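# Align the odd knob in each knob-box row

## Task

The knob box has rows named A1 to A4, B1 to B4 and onward, and in every row three or more knobs share one mark. Find any knob whose mark differs from its row's shared mark and rotate it so it matches. Every other knob must still be at the mark it has now when you finish. The knobs must stay in their final positions unaided; a knob that is right only while the robot holds it does not count.

## Robot and tools

ROBOT. There are two 7-joint Kinova Gen3 arms, left_arm and right_arm. Each has a two-finger parallel gripper that opens to 50 mm. Base roots in the scene frame: left_arm at (-0.012, +0.355, 0) m, turned about +1.5 deg about z; right_arm at (-0.038, -0.400, 0) m, turned about -7.9 deg. Joint ranges in rad, base to hand: waist and both roll joints ±6.283, shoulder ±2.250, elbow ±2.580, wrist pitch ±2.100. Load limits: 50.2 N m on the first four joints and 31.6 N m on the three wrist joints, including the weight of anything held.

FRAMES. The scene frame has its origin on the table top midway between the bases. +x points out over the table, +z points up, and left_arm is on the +y side. The names left and right do not refer to image sides. In the gripper frame the fingers extend along +z and close along x. end_effector_position is the point between the pads, and the fingertips reach 17.5 mm past it. A pure rotation pivots about that point, which is 25 mm off the last joint's axis toward gripper -y.

THE 18-NUMBER ROW. One flat list covers both arms, with every value in [-1, 1]: left dx, dy, dz, rx, ry, rz, left position, force_limit, speed, then the same nine for the right arm. Send all 18 even if one arm stays still. dx..rz are offsets, not poses. Each is measured in that gripper's own axes from its pose in the latest result that shows it. Before any such result, and for the second and later calls in one reply, the reference is where the arm is when the action begins. Scale: 1.0 equals 0.6 m or 180 deg. rx, ry, rz form one rotation vector. Every row in an action uses the same reference, so rows do not add up. Zero offsets pull the arm back to the reference and do not mean "hold". Each control step clips the command to within 70 mm and 16 deg of the measured pose. If the IK cannot satisfy both, position wins over orientation.

The three gripper numbers are absolute settings. position: +1 is open (50 mm), about -0.65 brings the pads together, and -1 grips, closing until stopped. force_limit: -1 is about 20 N per pad, 0 about 102 N and +1 about 185 N; the real force can run up to 17% higher. speed: -1 is 20 mm/s, 0 is 85 mm/s and +1 is 150 mm/s. To leave a gripper unchanged, repeat its last three numbers, since a 0 is an actual command. A new force or speed takes effect only after position changes by 0.01 or more.

TOOLS.
execute_actions: actions holds zero or one item. [] just returns the state. {"rows": [...1 to 15 rows...], "steps": n} runs n steps of 1/30 s each (n at most 15, default 15); each row lasts one step and the last row repeats. {"steps": n} with no rows is a wait of up to 300 steps, counted from the previous result, so your thinking time uses some of it. Optional pictures (boolean).
move: target is one 18-number row with offsets as above. speed is the top path speed in m/s, 0.002 to 0.5, default 0.25; turning is capped at twice that value in rad/s. Each gripper travels in a straight line and both finish together, in 0.5 to 10 s. There is no collision avoidance, and arms may lag, drift or overshoot near full stretch.
wait: seconds, 0 to 10; nothing new is sent.
zoom_image: camera (cam_high, cam_left_wrist or cam_right_wrist, each 672x504) and region [x0, y0, x1, y1] in pixels from the top-left, at most 504x504.
read_manual: returns licence text only.
finished_scene: scene number. It ends the scene for good and reports whether the goal was met. A reply with no tool call ends everything.

RESULTS. The state line gives each gripper's position in m and quat_wxyz in the scene frame; it can be off at long reach. Hand target is the pose the controller is now heading for. A "pose unreachable" line means the clearance check changed or blocked that arm's command, and HELD marks steps that were not sent. A move result adds a "move:" line with the outcome (done, off_target, moving, held, fault), any limits (paced = pose clipped; held = some steps blocked, after which the arm may jump faster than asked) and each gripper's distance from its target. object_status: 0 moving, 1 blocked while opening, 2 blocked while closing (a real grip), 3 reached its setting or pads met. Opening in mm is about (250 - position_measured) x 0.202. Joint torques carry per-arm offsets and noise.

The simulation keeps running while you think. After an action each arm only continues to its last clipped pose, so check the result and command the remaining distance.

CAUTIONS. Do not knock anything off the table. Do not let the arms collide or press on each other. Contact is harsher at higher speed and with targets set deeper past the surface, so approach knobs slowly. A joint reaching its load limit causes a TORQUE FAULT that halts that arm for 10 s. Holding loads heats motors: MOTOR HOT appears at 60 C, and at 75 C the arm sinks (OVER-TEMPERATURE FAULT). When done, release each knob and move clear so the knobs hold their marks unaided. Avoid bumping correct knobs.

Each tool is called after ">>>" in YAML: its name, and indented under it one key for each argument.

## Session

>>> execute_actions:
  actions: []

Scene clock: 0.00 s of 8400.00 s.
left_arm: end_effector_position=(+0.2568, -0.2381, +0.2891) position_measured=3 object_status=3 end_effector_quat_wxyz=(+0.589, +0.523, -0.449, +0.423) | right_arm: end_effector_position=(+0.2330, -0.5842, +0.1373) position_measured=3 object_status=3 end_effector_quat_wxyz=(-0.150, -0.107, +0.854, +0.487)
Joint positions: left_arm=[ 0.992  0.815 -0.375  2.088 -0.889 -1.67   0.619] | right_arm=[ 0.991  1.06  -0.67   1.298 -0.019  1.841  3.855]
Joint velocities: left_arm=[-0.     0.     0.     0.001  0.     0.    -0.001] | right_arm=[-0.001  0.001 -0.    -0.001  0.     0.001  0.   ]
Joint torques (N m, as the joint torque sensors report them, + toward a larger angle): no reading
Motor temperatures (°C, as the motors report them): left_arm=[32 30 29 24 26 32 31] | right_arm=[25 28 25 25 27 31 35]
Hand target (left_arm): +0.257, -0.238, +0.289; +0.589, +0.523, -0.449, +0.423
Hand target (right_arm): +0.233, -0.584, +0.137; -0.150, -0.107, +0.854, +0.487

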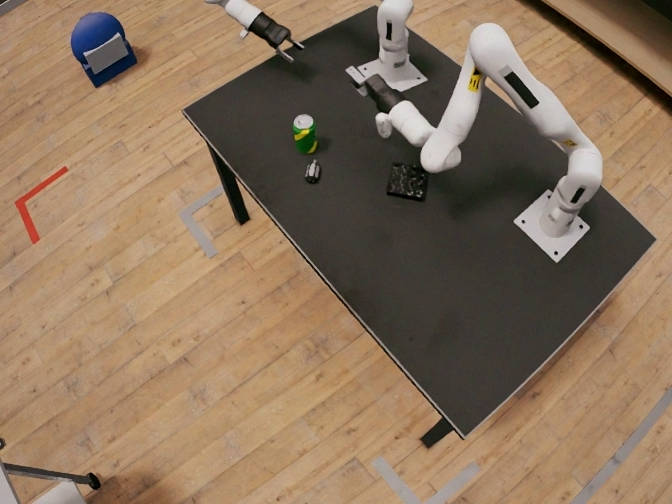

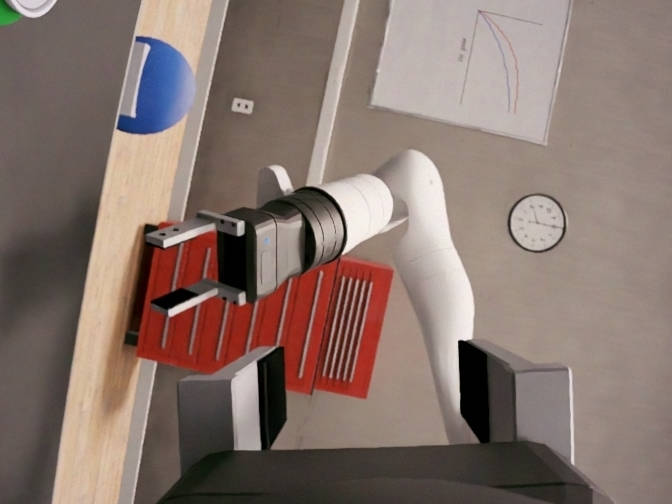

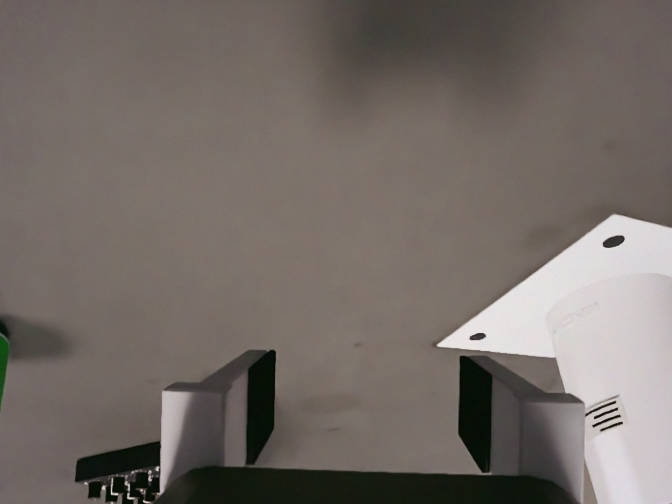

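>>> move:
  target: [-0.182,0.115,-0.309,0.122,-0.502,0,-0.12,-0.8,0,0,0,0,0,0,0,1,-0.5,0]

Scene clock: 19.17 s of 8400.00 s.
left_arm: end_effector_position=(+0.1804, -0.0491, +0.1900) position_measured=171 object_status=3 end_effector_quat_wxyz=(-0.001, +0.759, -0.651, -0.003) | right_arm: end_effector_position=(+0.2330, -0.5842, +0.1373) position_measured=3 object_status=3 end_effector_quat_wxyz=(-0.150, -0.107, +0.854, +0.487)
Joint positions: left_arm=[ 1.702  0.519 -0.829  1.642 -2.733 -1.169  2.473] | right_arm=[ 0.991  1.06  -0.67   1.298 -0.019  1.841  3.855]
Joint velocities: left_arm=[ 0.002  0.009  0.006 -0.001 -0.003  0.003  0.003] | right_arm=[ 0.    -0.002  0.    -0.001  0.    -0.     0.   ]
Joint torques (N m, as the joint torque sensors report them, + toward a larger angle): left_arm=[ -0.19 -16.14  -3.96  -7.82  -0.47   0.06   0.47] | right_arm=[ -0.08 -21.28  -4.9   -3.84  -2.05   2.27   0.27]
Motor temperatures (°C, as the motors report them): left_arm=[32 30 29 24 26 32 31] | right_arm=[25 29 25 25 27 31 35]
Hand target (left_arm): +0.180, -0.049, +0.190; -0.001, +0.759, -0.651, -0.003
Hand target (right_arm): +0.233, -0.584, +0.137; -0.150, -0.107, +0.854, +0.487
Off the commanded pose (left_arm): 0.001 m, 0 deg.
Off the commanded pose (right_arm): 0.000 m, 0 deg.
After step 90, 12.60 s passed at rest.
move: done

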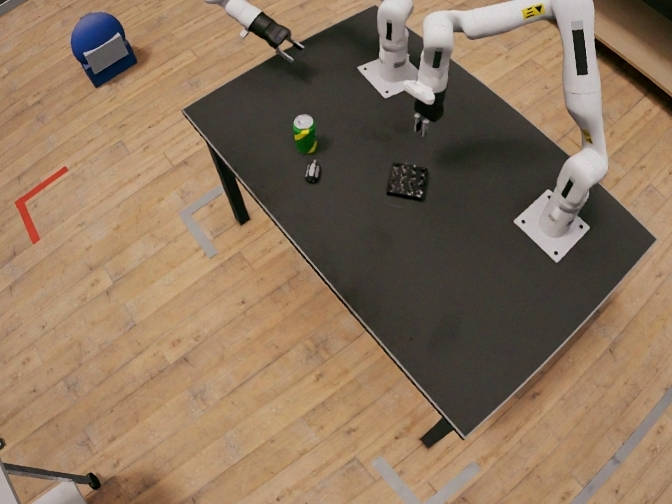

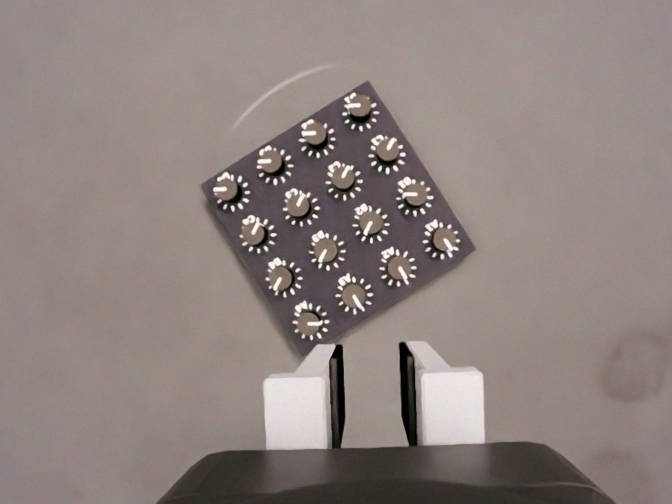

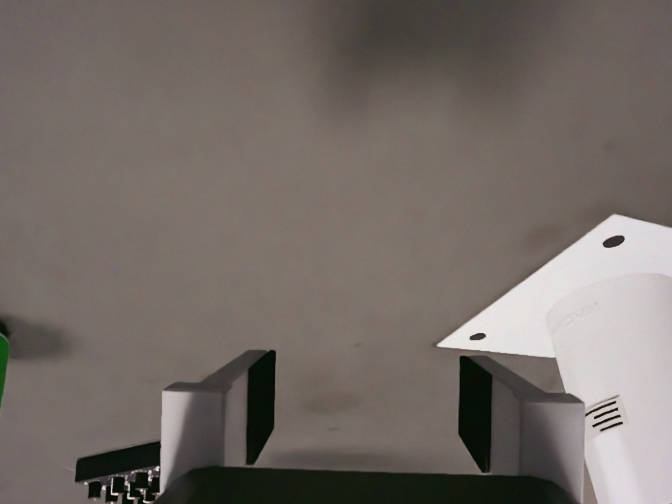

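>>> zoom_image:
  camera: "cam_left_wrist"
  region: [195, 70, 485, 360]

Region (195, 70, 485, 360) of cam_left_wrist's 672x504 image, scaled by 1.738.

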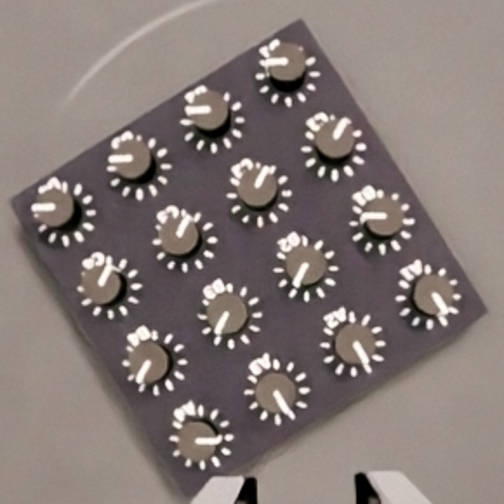

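>>> move:
  target: [-0.051,-0.011,0.183,0,0,0,-0.12,-0.8,0,0,0,0,0,0,0,1,-0.5,0]
  speed: 0.2

>>> zoom_image:
  camera: "cam_left_wrist"
  region: [240, 310, 500, 470]

Scene clock: 34.87 s of 8400.00 s.
left_arm: end_effector_position=(+0.1813, -0.0181, +0.0804) position_measured=171 object_status=3 end_effector_quat_wxyz=(-0.000, +0.759, -0.651, -0.003) | right_arm: end_effector_position=(+0.2330, -0.5842, +0.1373) position_measured=3 object_status=3 end_effector_quat_wxyz=(-0.150, -0.107, +0.854, +0.487)
Joint positions: left_arm=[ 1.627  0.627 -0.744  1.892 -2.582 -0.848  2.288] | right_arm=[ 0.991  1.06  -0.67   1.298 -0.019  1.841  3.855]
Joint velocities: left_arm=[-0.005  0.005 -0.004  0.    -0.     0.001 -0.002] | right_arm=[-0.001  0.001 -0.     0.    -0.     0.001 -0.   ]
Joint torques (N m, as the joint torque sensors report them, + toward a larger angle): left_arm=[  0.   -16.41  -4.09  -6.24   0.07  -0.22   0.48] | right_arm=[ -0.14 -21.34  -5.07  -3.9   -2.03   2.34   0.3 ]
Motor temperatures (°C, as the motors report them): left_arm=[32 30 29 24 26 32 31] | right_arm=[25 29 25 25 27 31 35]
Hand target (left_arm): +0.182, -0.018, +0.080; -0.000, +0.759, -0.651, -0.003
Hand target (right_arm): +0.233, -0.584, +0.137; -0.150, -0.107, +0.854, +0.487
Off the commanded pose (left_arm): 0.001 m, 0 deg.
Off the commanded pose (right_arm): 0.000 m, 0 deg.
After step 90, 11.77 s passed at rest.
move: done

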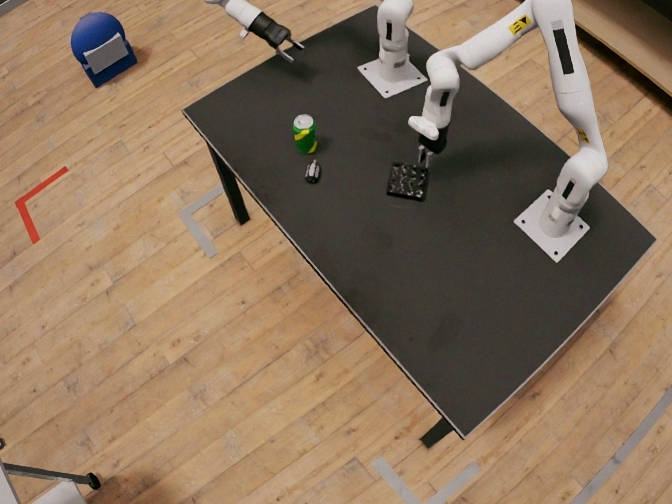

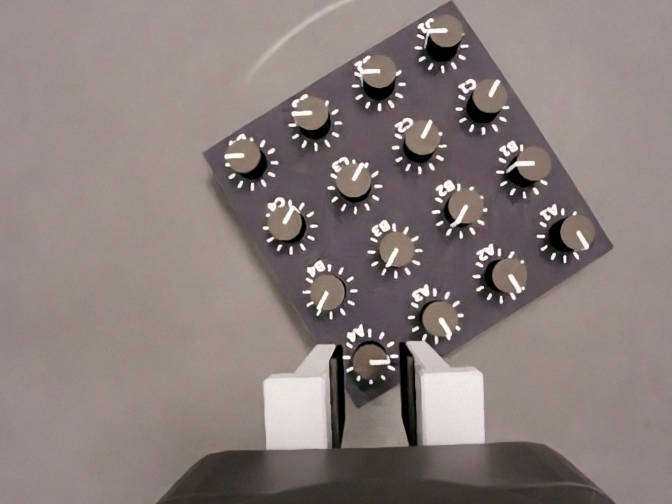

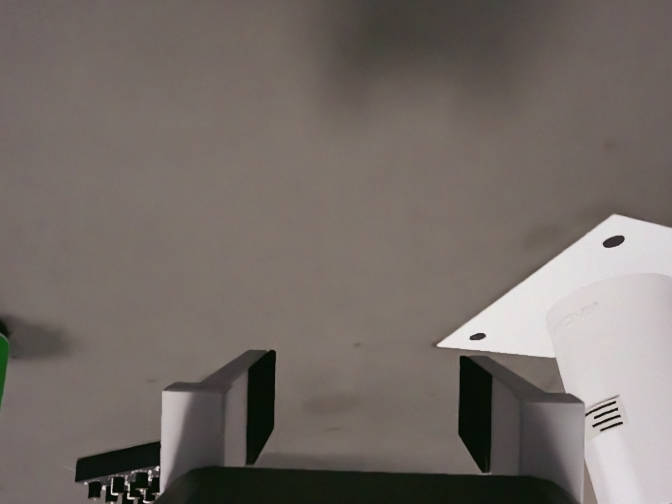

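Region (240, 310, 500, 470) of cam_left_wrist's 672x504 image, scaled by 1.938; it fills the top 310 rows of this view, and the rest is white.

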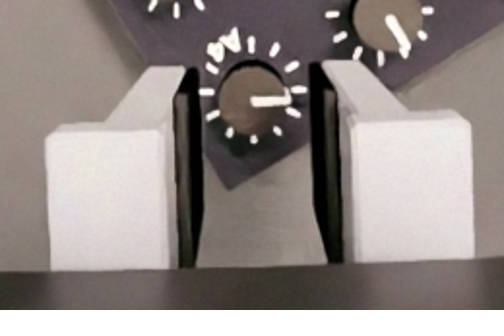

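>>> move:
  target: [-0.0007,-0.0035,0.018,0,0,0,-0.12,-0.8,0,0,0,0,0,0,0,1,-0.5,0]
  speed: 0.06

>>> zoom_image:
  camera: "cam_left_wrist"
  region: [240, 310, 500, 470]

Scene clock: 40.17 s of 8400.00 s.
left_arm: end_effector_position=(+0.1832, -0.0174, +0.0697) position_measured=171 object_status=3 end_effector_quat_wxyz=(-0.000, +0.759, -0.651, -0.003) | right_arm: end_effector_position=(+0.2330, -0.5842, +0.1373) position_measured=3 object_status=3 end_effector_quat_wxyz=(-0.150, -0.107, +0.854, +0.487)
Joint positions: left_arm=[ 1.61   0.645 -0.728  1.902 -2.562 -0.822  2.266] | right_arm=[ 0.991  1.06  -0.67   1.298 -0.019  1.841  3.855]
Joint velocities: left_arm=[-0.002  0.001 -0.001  0.    -0.     0.002 -0.001] | right_arm=[ 0.001 -0.001  0.    -0.001  0.     0.001  0.   ]
Joint torques (N m, as the joint torque sensors report them, + toward a larger angle): left_arm=[ -0.58 -16.87  -3.73  -5.97  -0.11   0.09   0.53] | right_arm=[ -0.08 -21.24  -4.99  -3.83  -2.04   2.27   0.24]
Motor temperatures (°C, as the motors report them): left_arm=[32 30 29 24 26 32 31] | right_arm=[25 29 25 25 27 31 35]
Hand target (left_arm): +0.183, -0.017, +0.070; -0.000, +0.759, -0.651, -0.003
Hand target (right_arm): +0.233, -0.584, +0.137; -0.150, -0.107, +0.854, +0.487
Off the commanded pose (left_arm): 0.000 m, 0 deg.
Off the commanded pose (right_arm): 0.000 m, 0 deg.
After step 90, 1.60 s passed at rest.
move: done

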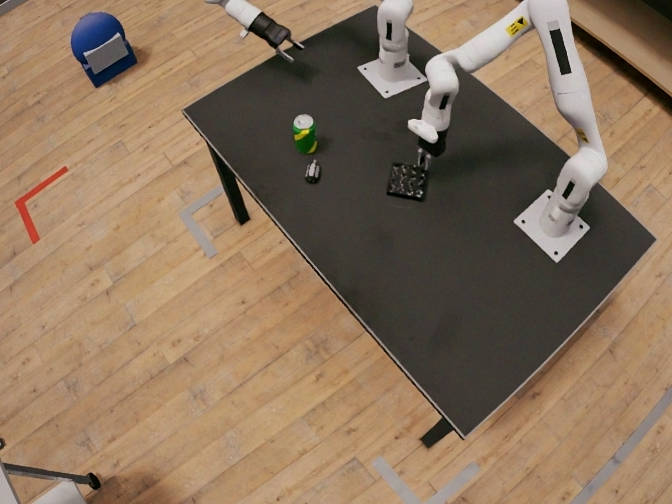

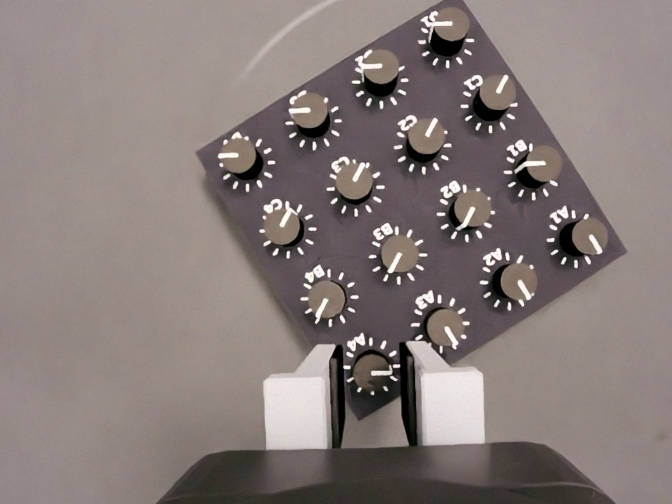

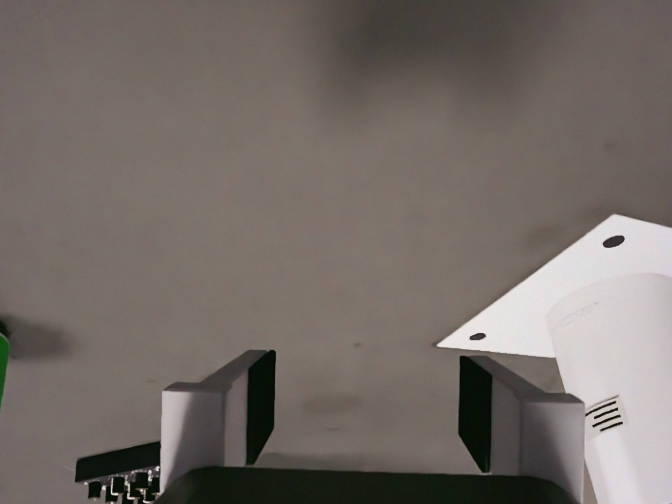

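Region (240, 310, 500, 470) of cam_left_wrist's 672x504 image, scaled by 1.938; it fills the top 310 rows of this view, and the rest is white.

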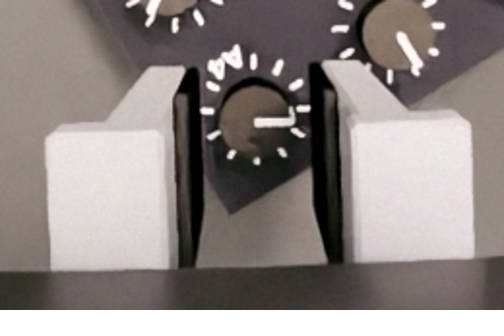

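>>> move:
  target: [0,-0.0007,0.028,0,0,0,-0.12,-0.8,0,0,0,0,0,0,0,1,-0.5,0]
  speed: 0.05

>>> execute_actions:
  actions:
    - {"rows":[[0,0,0,0,0,0,-1,-0.8,-0.5,0,0,0,0,0,0,1,-0.5,0]],"steps":10}

Scene clock: 43.30 s of 8400.00 s.
left_arm: end_effector_position=(+0.1835, -0.0175, +0.0530) position_measured=171 object_status=3 end_effector_quat_wxyz=(-0.000, +0.759, -0.652, -0.003) | right_arm: end_effector_position=(+0.2330, -0.5842, +0.1373) position_measured=3 object_status=3 end_effector_quat_wxyz=(-0.150, -0.107, +0.854, +0.487)
Joint positions: left_arm=[ 1.591  0.674 -0.702  1.917 -2.53  -0.781  2.238] | right_arm=[ 0.991  1.06  -0.67   1.298 -0.019  1.841  3.855]
Joint velocities: left_arm=[-0.002  0.002 -0.001  0.001 -0.001  0.     0.   ] | right_arm=[-0.001  0.001  0.     0.     0.     0.001 -0.   ]
Joint torques (N m, as the joint torque sensors report them, + toward a larger angle): left_arm=[  0.16 -16.3   -4.3   -5.24  -0.11   0.1    0.55] | right_arm=[ -0.05 -21.23  -5.2   -3.98  -1.99   2.31   0.18]
Motor temperatures (°C, as the motors report them): left_arm=[32 30 29 24 26 32 31] | right_arm=[25 29 25 25 27 31 35]
Hand target (left_arm): +0.184, -0.017, +0.053; -0.000, +0.759, -0.651, -0.003
Hand target (right_arm): +0.233, -0.584, +0.137; -0.150, -0.107, +0.854, +0.487
Off the commanded pose (left_arm): 0.000 m, 0 deg.
Off the commanded pose (right_arm): 0.000 m, 0 deg.
move: done

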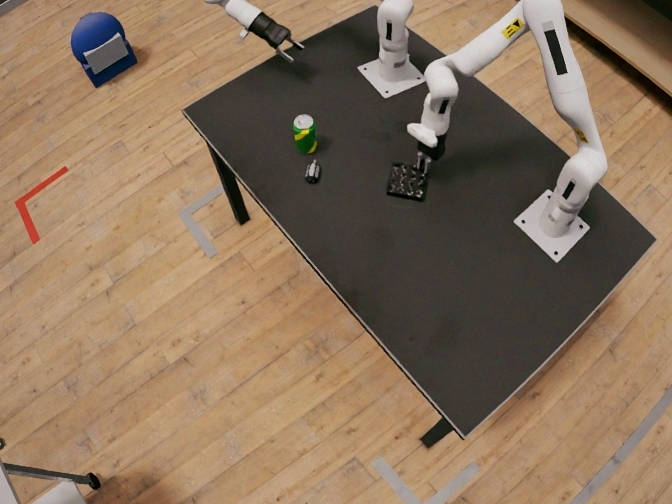

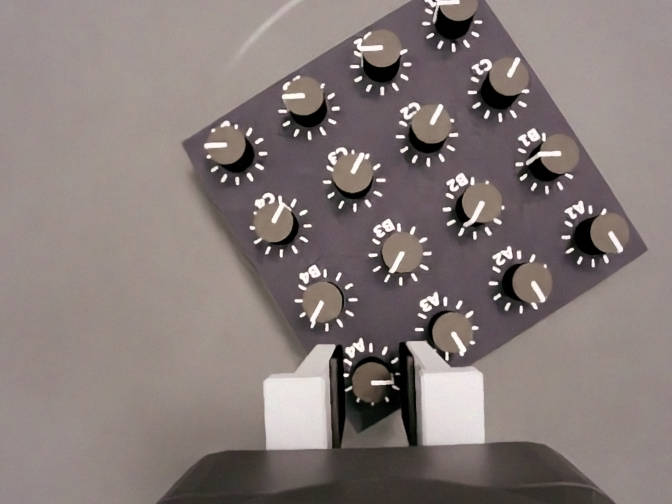

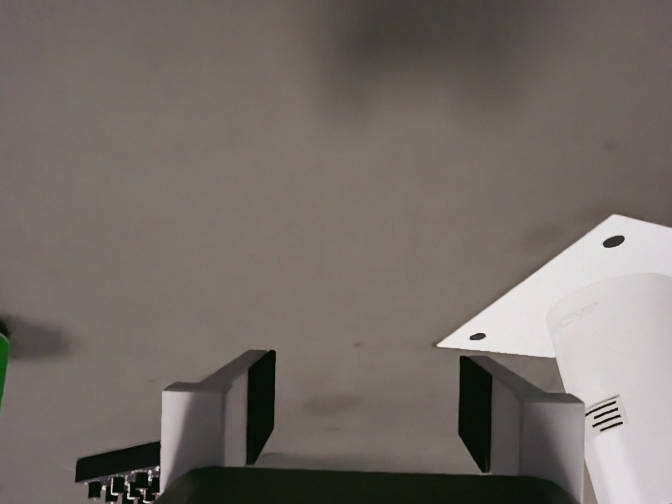

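Scene clock: 43.63 s of 8400.00 s.
left_arm: end_effector_position=(+0.1834, -0.0175, +0.0530) position_measured=202 object_status=2 end_effector_quat_wxyz=(-0.000, +0.759, -0.652, -0.003) | right_arm: end_effector_position=(+0.2330, -0.5842, +0.1373) position_measured=3 object_status=3 end_effector_quat_wxyz=(-0.150, -0.107, +0.854, +0.487)
Joint positions: left_arm=[ 1.591  0.674 -0.702  1.917 -2.53  -0.781  2.238] | right_arm=[ 0.991  1.06  -0.67   1.298 -0.019  1.841  3.855]
Joint velocities: left_arm=[ 0.001  0.001 -0.    -0.002  0.001  0.    -0.001] | right_arm=[-0.001  0.     0.     0.001 -0.    -0.    -0.   ]
Joint torques (N m, as the joint torque sensors report them, + toward a larger angle): left_arm=[  0.11 -16.99  -3.76  -5.56   0.15  -0.06   0.77] | right_arm=[ -0.12 -21.31  -5.01  -3.92  -2.07   2.4    0.29]
Motor temperatures (°C, as the motors report them): left_arm=[32 30 29 24 26 32 31] | right_arm=[25 29 25 25 27 31 35]
Hand target (left_arm): +0.183, -0.017, +0.053; -0.000, +0.759, -0.652, -0.003
Hand target (right_arm): +0.233, -0.584, +0.137; -0.150, -0.107, +0.854, +0.487
Off the commanded pose (left_arm): 0.000 m, 0 deg.
Off the commanded pose (right_arm): 0.000 m, 0 deg.
Steps of this call (steps 1 to 10: all 10 steps of this action). Readings (end_effector_position | what the end effector reports):
1: left_arm (+0.1835, -0.0175, +0.0530) | right_arm (+0.2330, -0.5842, +0.1373) | left_arm position_measured=177 object_status=0 | right_arm position_measured=3 object_status=3
2: left_arm (+0.1834, -0.0175, +0.0531) | right_arm (+0.2330, -0.5842, +0.1373) | left_arm position_measured=185 object_status=0 | right_arm position_measured=3 object_status=3
4: left_arm (+0.1834, -0.0175, +0.0530) | right_arm (+0.2330, -0.5842, +0.1373) | left_arm position_measured=202 object_status=0 | right_arm position_measured=3 object_status=3
8: left_arm (+0.1834, -0.0175, +0.0530) | right_arm (+0.2330, -0.5842, +0.1373) | left_arm position_measured=202 object_status=0 | right_arm position_measured=3 object_status=3
10: the state above

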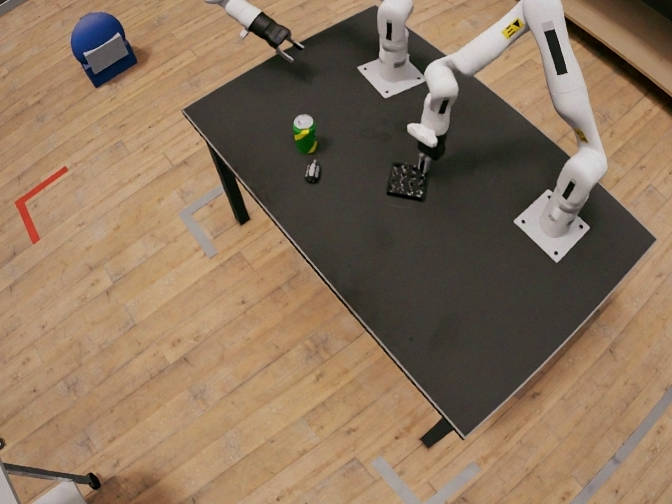

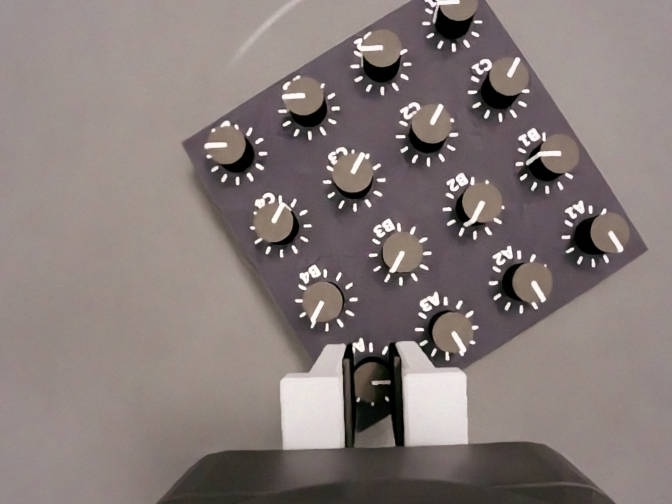

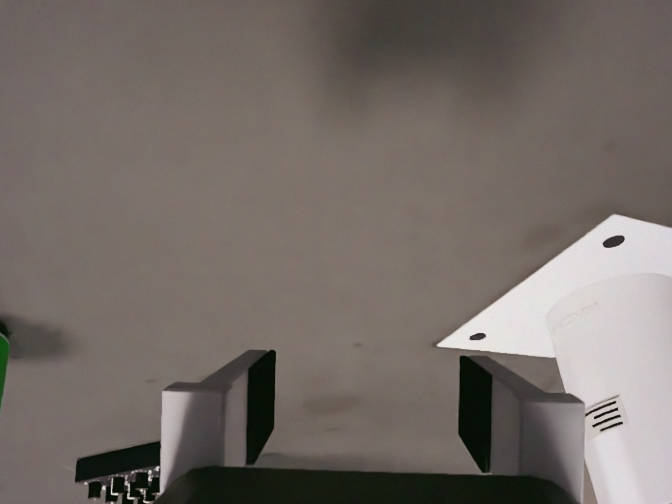

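>>> move:
  target: [0,0,0,0,0,0.333,-1,-0.8,-0.5,0,0,0,0,0,0,1,-0.5,0]
  speed: 0.25

Scene clock: 47.43 s of 8400.00 s.
left_arm: end_effector_position=(+0.1836, -0.0173, +0.0531) position_measured=202 object_status=2 end_effector_quat_wxyz=(-0.001, -0.331, +0.943, +0.002) | right_arm: end_effector_position=(+0.2330, -0.5842, +0.1373) position_measured=3 object_status=3 end_effector_quat_wxyz=(-0.150, -0.107, +0.854, +0.487)
Joint positions: left_arm=[ 1.367  0.582 -0.424  1.981 -2.764 -0.66   1.351] | right_arm=[ 0.991  1.06  -0.67   1.298 -0.019  1.841  3.855]
Joint velocities: left_arm=[-0.004  0.     0.001  0.001  0.006 -0.001 -0.003] | right_arm=[-0.     0.    -0.    -0.    -0.     0.002 -0.   ]
Joint torques (N m, as the joint torque sensors report them, + toward a larger angle): left_arm=[ -0.34 -16.1   -1.78  -5.5    0.18   0.25   0.45] | right_arm=[ -0.12 -21.39  -4.95  -3.89  -1.95   2.33   0.24]
Motor temperatures (°C, as the motors report them): left_arm=[32 30 29 24 26 32 31] | right_arm=[25 29 25 25 27 31 35]
Hand target (left_arm): +0.184, -0.017, +0.053; -0.001, -0.331, +0.943, +0.002
Hand target (right_arm): +0.233, -0.584, +0.137; -0.150, -0.107, +0.854, +0.487
Off the commanded pose (left_arm): 0.000 m, 0 deg.
Off the commanded pose (right_arm): 0.000 m, 0 deg.
move: done

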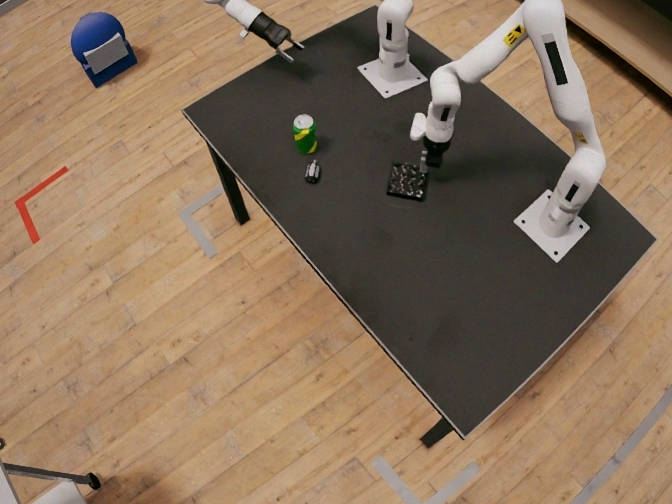

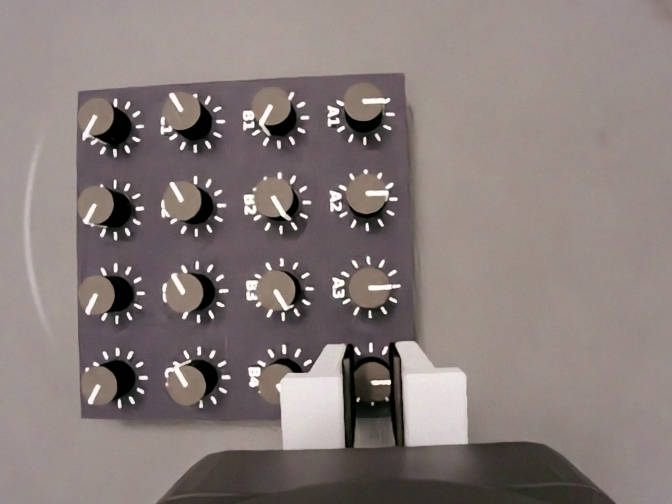

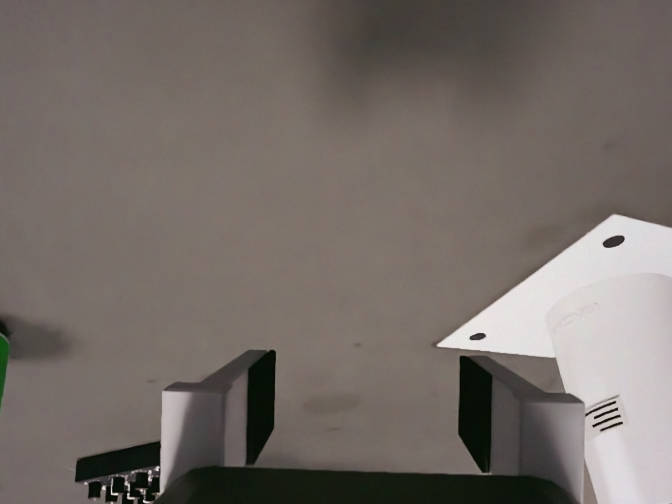

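>>> execute_actions:
  actions:
    - {"rows":[[0,0,0,0,0,0,-0.12,-0.8,0,0,0,0,0,0,0,1,-0.5,0]],"steps":8}
  pictures: false

>>> move:
  target: [0,0,-0.029,0,0,0,-0.12,-0.8,0,0,0,0,0,0,0,1,-0.5,0]
  speed: 0.08

>>> move:
  target: [-0.043,-0.135,0,0,0,0,-0.12,-0.8,0,0,0,0,0,0,0,1,-0.5,0]
  speed: 0.12

>>> zoom_image:
  camera: "cam_left_wrist"
  region: [240, 310, 500, 470]

Scene clock: 52.87 s of 8400.00 s.
left_arm: end_effector_position=(+0.1837, -0.0173, +0.0531) position_measured=171 object_status=0 end_effector_quat_wxyz=(-0.001, -0.331, +0.943, +0.002) | right_arm: end_effector_position=(+0.2330, -0.5842, +0.1373) position_measured=3 object_status=3 end_effector_quat_wxyz=(-0.150, -0.107, +0.854, +0.487)
Joint positions: left_arm=[ 1.367  0.582 -0.424  1.981 -2.764 -0.66   1.351] | right_arm=[ 0.991  1.06  -0.67   1.298 -0.019  1.841  3.855]
Joint velocities: left_arm=[ 0.     0.     0.    -0.     0.002  0.002 -0.001] | right_arm=[ 0.     0.    -0.     0.001  0.     0.     0.   ]
Joint torques (N m, as the joint torque sensors report them, + toward a larger angle): left_arm=[ -0.52 -16.37  -2.61  -5.61   0.02  -0.03   0.45] | right_arm=[ -0.18 -21.28  -4.96  -3.82  -1.96   2.34   0.28]
Motor temperatures (°C, as the motors report them): left_arm=[32 30 29 24 26 32 31] | right_arm=[25 29 25 25 27 31 35]
Hand target (left_arm): +0.184, -0.017, +0.053; -0.001, -0.331, +0.943, +0.002
Hand target (right_arm): +0.233, -0.584, +0.137; -0.150, -0.107, +0.854, +0.487
Off the commanded pose (left_arm): 0.000 m, 0 deg.
Off the commanded pose (right_arm): 0.000 m, 0 deg.
Steps of this call (steps 1 to 90: nothing new was sent; then 2.17 s passed at rest; steps 91 to 98: all 8 steps of this action). Readings (end_effector_position | what the end effector reports):
91: left_arm (+0.1837, -0.0172, +0.0531) | right_arm (+0.2330, -0.5842, +0.1373) | left_arm position_measured=192 object_status=0 | right_arm position_measured=3 object_status=3
92: left_arm (+0.1837, -0.0172, +0.0531) | right_arm (+0.2330, -0.5842, +0.1373) | left_arm position_measured=178 object_status=0 | right_arm position_measured=3 object_status=3
94: left_arm (+0.1837, -0.0172, +0.0531) | right_arm (+0.2330, -0.5842, +0.1373) | left_arm position_measured=171 object_status=0 | right_arm position_measured=3 object_status=3
98: the state above

Scene clock: 53.80 s of 8400.00 s.
left_arm: end_effector_position=(+0.1838, -0.0172, +0.0704) position_measured=171 object_status=3 end_effector_quat_wxyz=(-0.001, -0.332, +0.943, +0.002) | right_arm: end_effector_position=(+0.2330, -0.5842, +0.1373) position_measured=3 object_status=3 end_effector_quat_wxyz=(-0.150, -0.107, +0.854, +0.487)
Joint positions: left_arm=[ 1.384  0.548 -0.445  1.965 -2.79  -0.709  1.374] | right_arm=[ 0.991  1.06  -0.67   1.298 -0.019  1.841  3.855]
Joint velocities: left_arm=[ 0.002 -0.002  0.001  0.    -0.001 -0.001  0.   ] | right_arm=[ 0.001 -0.001 -0.     0.001  0.    -0.001  0.   ]
Joint torques (N m, as the joint torque sensors report them, + toward a larger angle): left_arm=[  0.03 -16.32  -2.35  -6.07   0.19   0.1    0.73] | right_arm=[ -0.14 -21.38  -5.03  -3.83  -2.03   2.32   0.26]
Motor temperatures (°C, as the motors report them): left_arm=[32 30 29 24 26 32 31] | right_arm=[25 29 25 25 27 31 35]
Hand target (left_arm): +0.184, -0.017, +0.070; -0.001, -0.331, +0.943, +0.002
Hand target (right_arm): +0.233, -0.584, +0.137; -0.150, -0.107, +0.854, +0.487
Off the commanded pose (left_arm): 0.000 m, 0 deg.
Off the commanded pose (right_arm): 0.000 m, 0 deg.
move: done

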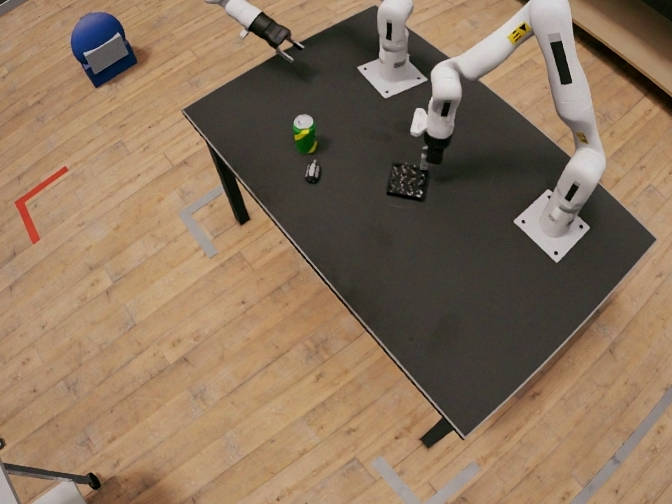

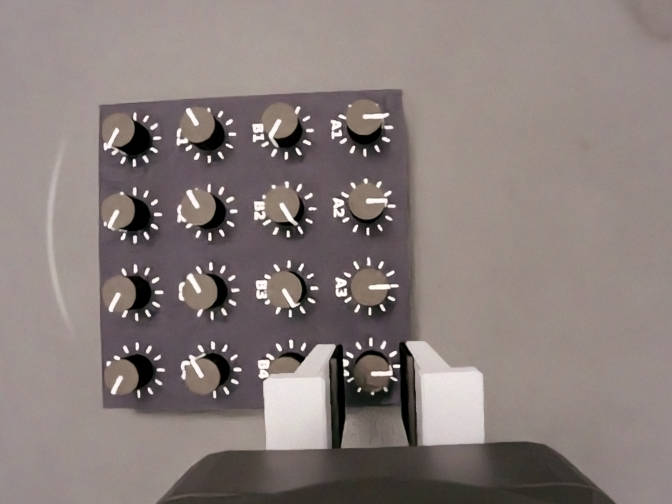

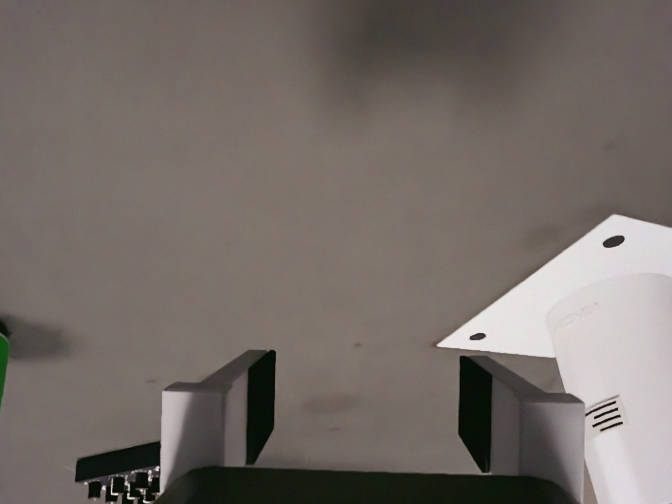

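Scene clock: 54.83 s of 8400.00 s.
left_arm: end_effector_position=(+0.2546, -0.0642, +0.0706) position_measured=171 object_status=3 end_effector_quat_wxyz=(-0.000, -0.331, +0.943, +0.002) | right_arm: end_effector_position=(+0.2330, -0.5842, +0.1373) position_measured=3 object_status=3 end_effector_quat_wxyz=(-0.150, -0.107, +0.854, +0.487)
Joint positions: left_arm=[ 1.265  0.672 -0.432  1.705 -2.787 -0.847  1.327] | right_arm=[ 0.991  1.06  -0.67   1.298 -0.019  1.841  3.855]
Joint velocities: left_arm=[-0.004  0.007 -0.002  0.001  0.002  0.     0.   ] | right_arm=[ 0.     0.001 -0.    -0.    -0.     0.    -0.   ]
Joint torques (N m, as the joint torque sensors report them, + toward a larger angle): left_arm=[ -0.49 -19.52  -2.25  -7.23   0.14  -0.02   0.49] | right_arm=[ -0.09 -21.22  -4.89  -3.74  -1.94   2.41   0.23]
Motor temperatures (°C, as the motors report them): left_arm=[32 30 29 24 26 32 31] | right_arm=[25 29 25 25 27 31 35]
Hand target (left_arm): +0.255, -0.064, +0.070; -0.000, -0.332, +0.943, +0.002
Hand target (right_arm): +0.233, -0.584, +0.137; -0.150, -0.107, +0.854, +0.487
Off the commanded pose (left_arm): 0.001 m, 0 deg.
Off the commanded pose (right_arm): 0.000 m, 0 deg.
move: done

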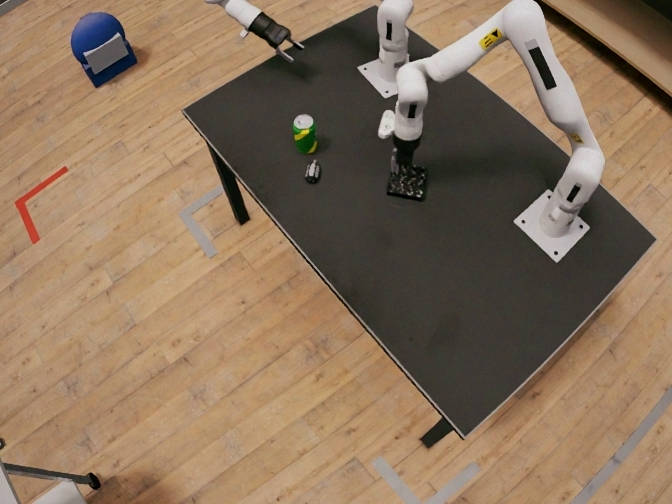

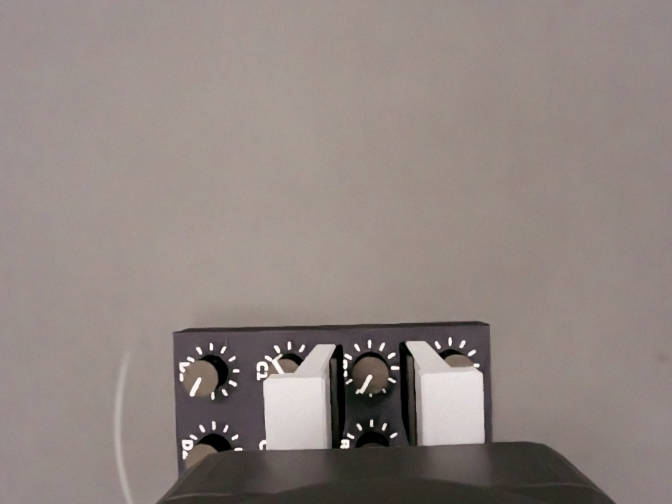

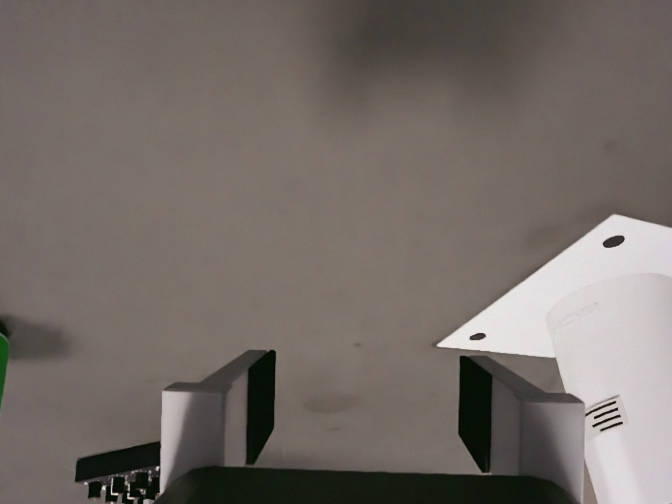

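Region (240, 310, 500, 470) of cam_left_wrist's 672x504 image, scaled by 1.938; it fills the top 310 rows of this view, and the rest is white.

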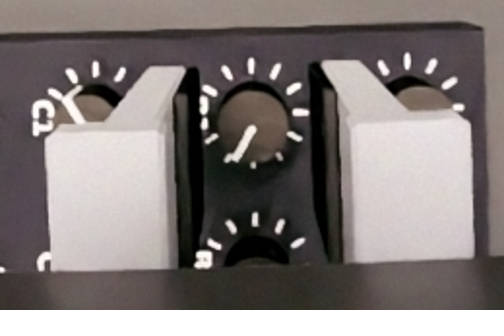

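>>> move:
  target: [-0.0005,0.0012,0.029,0,0,0,-0.12,-0.8,0,0,0,0,0,0,0,1,-0.5,0]
  speed: 0.05

>>> execute_actions:
  actions:
    - {"rows":[[0,0,0,0,0,0,-1,-0.8,-0.5,0,0,0,0,0,0,1,-0.5,0]],"steps":10}
  pictures: false

>>> move:
  target: [0,0,0,0,0,-0.333,-1,-0.8,-0.5,0,0,0,0,0,0,1,-0.5,0]
  speed: 0.25

Scene clock: 58.20 s of 8400.00 s.
left_arm: end_effector_position=(+0.2543, -0.0636, +0.0533) position_measured=171 object_status=3 end_effector_quat_wxyz=(-0.000, -0.331, +0.943, +0.002) | right_arm: end_effector_position=(+0.2330, -0.5842, +0.1373) position_measured=3 object_status=3 end_effector_quat_wxyz=(-0.150, -0.107, +0.854, +0.487)
Joint positions: left_arm=[ 1.256  0.699 -0.419  1.722 -2.77  -0.803  1.312] | right_arm=[ 0.991  1.06  -0.67   1.298 -0.019  1.841  3.855]
Joint velocities: left_arm=[-0.002  0.002 -0.001 -0.001 -0.001  0.001 -0.001] | right_arm=[-0. -0. -0. -0.  0. -0. -0.]
Joint torques (N m, as the joint torque sensors report them, + toward a larger angle): left_arm=[  0.   -19.12  -2.72  -6.69  -0.06   0.     0.66] | right_arm=[ -0.17 -21.28  -5.03  -3.83  -2.11   2.33   0.27]
Motor temperatures (°C, as the motors report them): left_arm=[32 30 29 24 26 32 31] | right_arm=[25 29 25 25 27 31 35]
Hand target (left_arm): +0.254, -0.063, +0.053; -0.000, -0.331, +0.943, +0.002
Hand target (right_arm): +0.233, -0.584, +0.137; -0.150, -0.107, +0.854, +0.487
Off the commanded pose (left_arm): 0.000 m, 0 deg.
Off the commanded pose (right_arm): 0.000 m, 0 deg.
move: done

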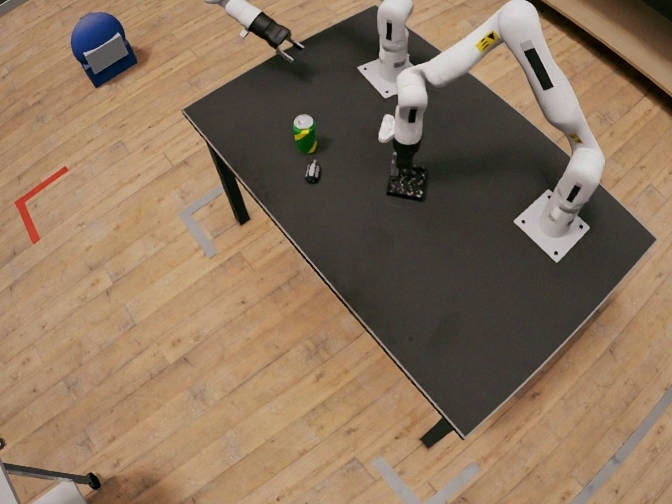

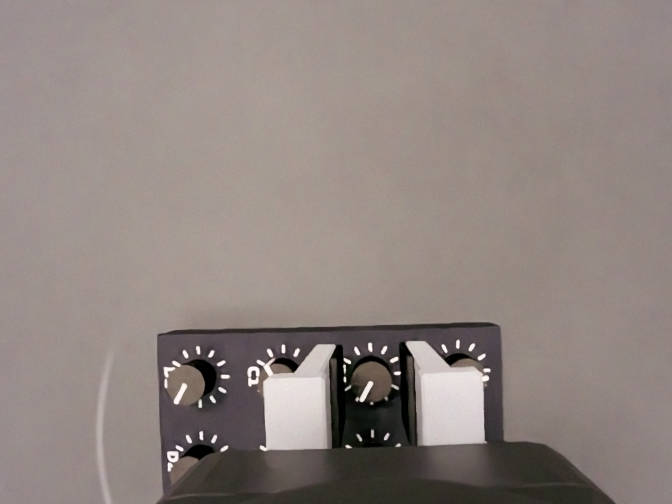

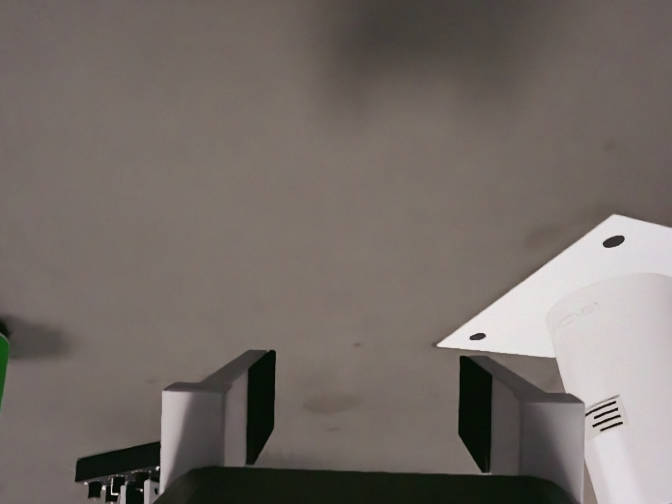

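Scene clock: 58.53 s of 8400.00 s.
left_arm: end_effector_position=(+0.2544, -0.0635, +0.0533) position_measured=202 object_status=2 end_effector_quat_wxyz=(-0.000, -0.331, +0.943, +0.002) | right_arm: end_effector_position=(+0.2330, -0.5842, +0.1373) position_measured=3 object_status=3 end_effector_quat_wxyz=(-0.150, -0.107, +0.854, +0.487)
Joint positions: left_arm=[ 1.256  0.699 -0.419  1.722 -2.77  -0.803  1.312] | right_arm=[ 0.991  1.06  -0.67   1.298 -0.019  1.841  3.855]
Joint velocities: left_arm=[ 0.     0.001  0.     0.001 -0.001 -0.     0.001] | right_arm=[ 0.001 -0.     0.     0.     0.    -0.001 -0.   ]
Joint torques (N m, as the joint torque sensors report them, + toward a larger angle): left_arm=[  0.22 -19.65  -3.02  -6.43   0.08  -0.03   0.54] | right_arm=[ -0.09 -21.25  -5.01  -3.78  -2.     2.35   0.33]
Motor temperatures (°C, as the motors report them): left_arm=[32 30 29 24 26 32 31] | right_arm=[25 29 25 25 27 31 35]
Hand target (left_arm): +0.254, -0.064, +0.053; -0.000, -0.331, +0.943, +0.002
Hand target (right_arm): +0.233, -0.584, +0.137; -0.150, -0.107, +0.854, +0.487
Off the commanded pose (left_arm): 0.000 m, 0 deg.
Off the commanded pose (right_arm): 0.000 m, 0 deg.
Steps of this call (steps 1 to 10: all 10 steps of this action). Readings (end_effector_position | what the end effector reports):
1: left_arm (+0.2543, -0.0635, +0.0533) | right_arm (+0.2330, -0.5842, +0.1373) | left_arm position_measured=177 object_status=0 | right_arm position_measured=3 object_status=3
2: left_arm (+0.2543, -0.0636, +0.0533) | right_arm (+0.2330, -0.5842, +0.1373) | left_arm position_measured=185 object_status=0 | right_arm position_measured=3 object_status=3
4: left_arm (+0.2544, -0.0635, +0.0533) | right_arm (+0.2330, -0.5842, +0.1373) | left_arm position_measured=202 object_status=0 | right_arm position_measured=3 object_status=3
8: left_arm (+0.2544, -0.0635, +0.0533) | right_arm (+0.2330, -0.5842, +0.1373) | left_arm position_measured=202 object_status=0 | right_arm position_measured=3 object_status=3
10: the state above

Scene clock: 61.17 s of 8400.00 s.
left_arm: end_effector_position=(+0.2544, -0.0636, +0.0533) position_measured=202 object_status=2 end_effector_quat_wxyz=(-0.000, +0.759, -0.651, -0.002) | right_arm: end_effector_position=(+0.2330, -0.5842, +0.1373) position_measured=3 object_status=3 end_effector_quat_wxyz=(-0.150, -0.107, +0.854, +0.487)
Joint positions: left_arm=[ 1.448  0.788 -0.686  1.659 -2.541 -0.92   2.225] | right_arm=[ 0.991  1.06  -0.67   1.298 -0.019  1.841  3.855]
Joint velocities: left_arm=[ 0.002  0.001 -0.    -0.002 -0.003  0.003  0.003] | right_arm=[-0.001  0.002  0.     0.001  0.    -0.001  0.   ]
Joint torques (N m, as the joint torque sensors report them, + toward a larger angle): left_arm=[  0.11 -19.79  -4.42  -6.43   0.07  -0.1    0.4 ] | right_arm=[ -0.09 -21.3   -5.    -3.85  -2.05   2.38   0.3 ]
Motor temperatures (°C, as the motors report them): left_arm=[32 30 29 24 26 32 31] | right_arm=[25 29 25 25 27 31 35]
Hand target (left_arm): +0.254, -0.064, +0.053; -0.000, +0.759, -0.652, -0.002
Hand target (right_arm): +0.233, -0.584, +0.137; -0.150, -0.107, +0.854, +0.487
Off the commanded pose (left_arm): 0.000 m, 0 deg.
Off the commanded pose (right_arm): 0.000 m, 0 deg.
move: done

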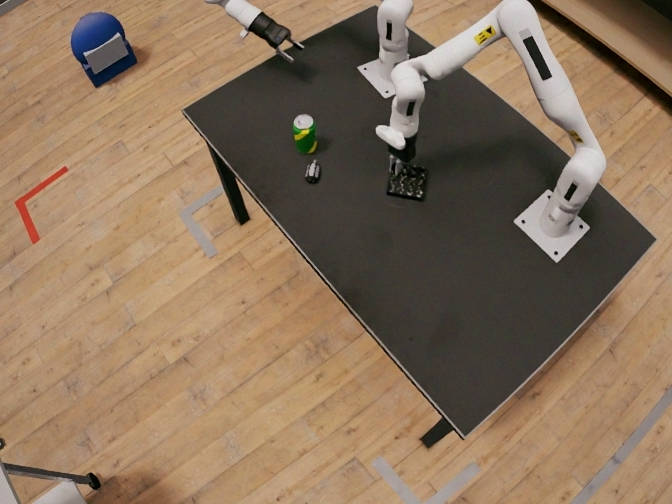

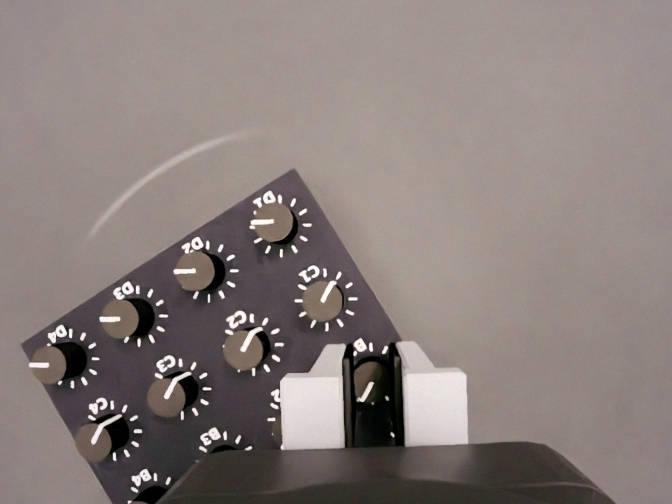

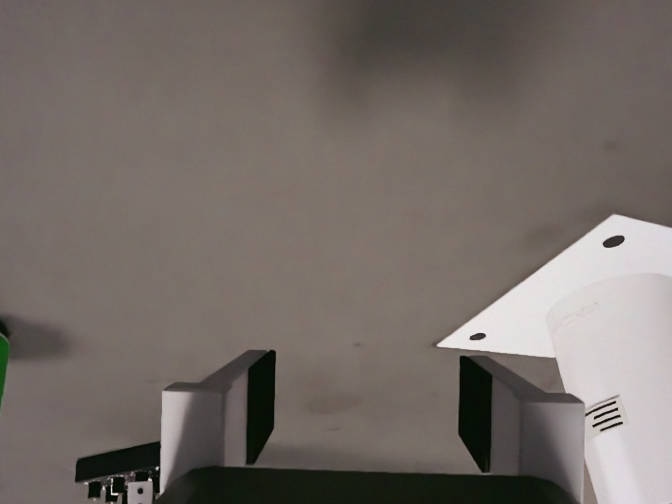

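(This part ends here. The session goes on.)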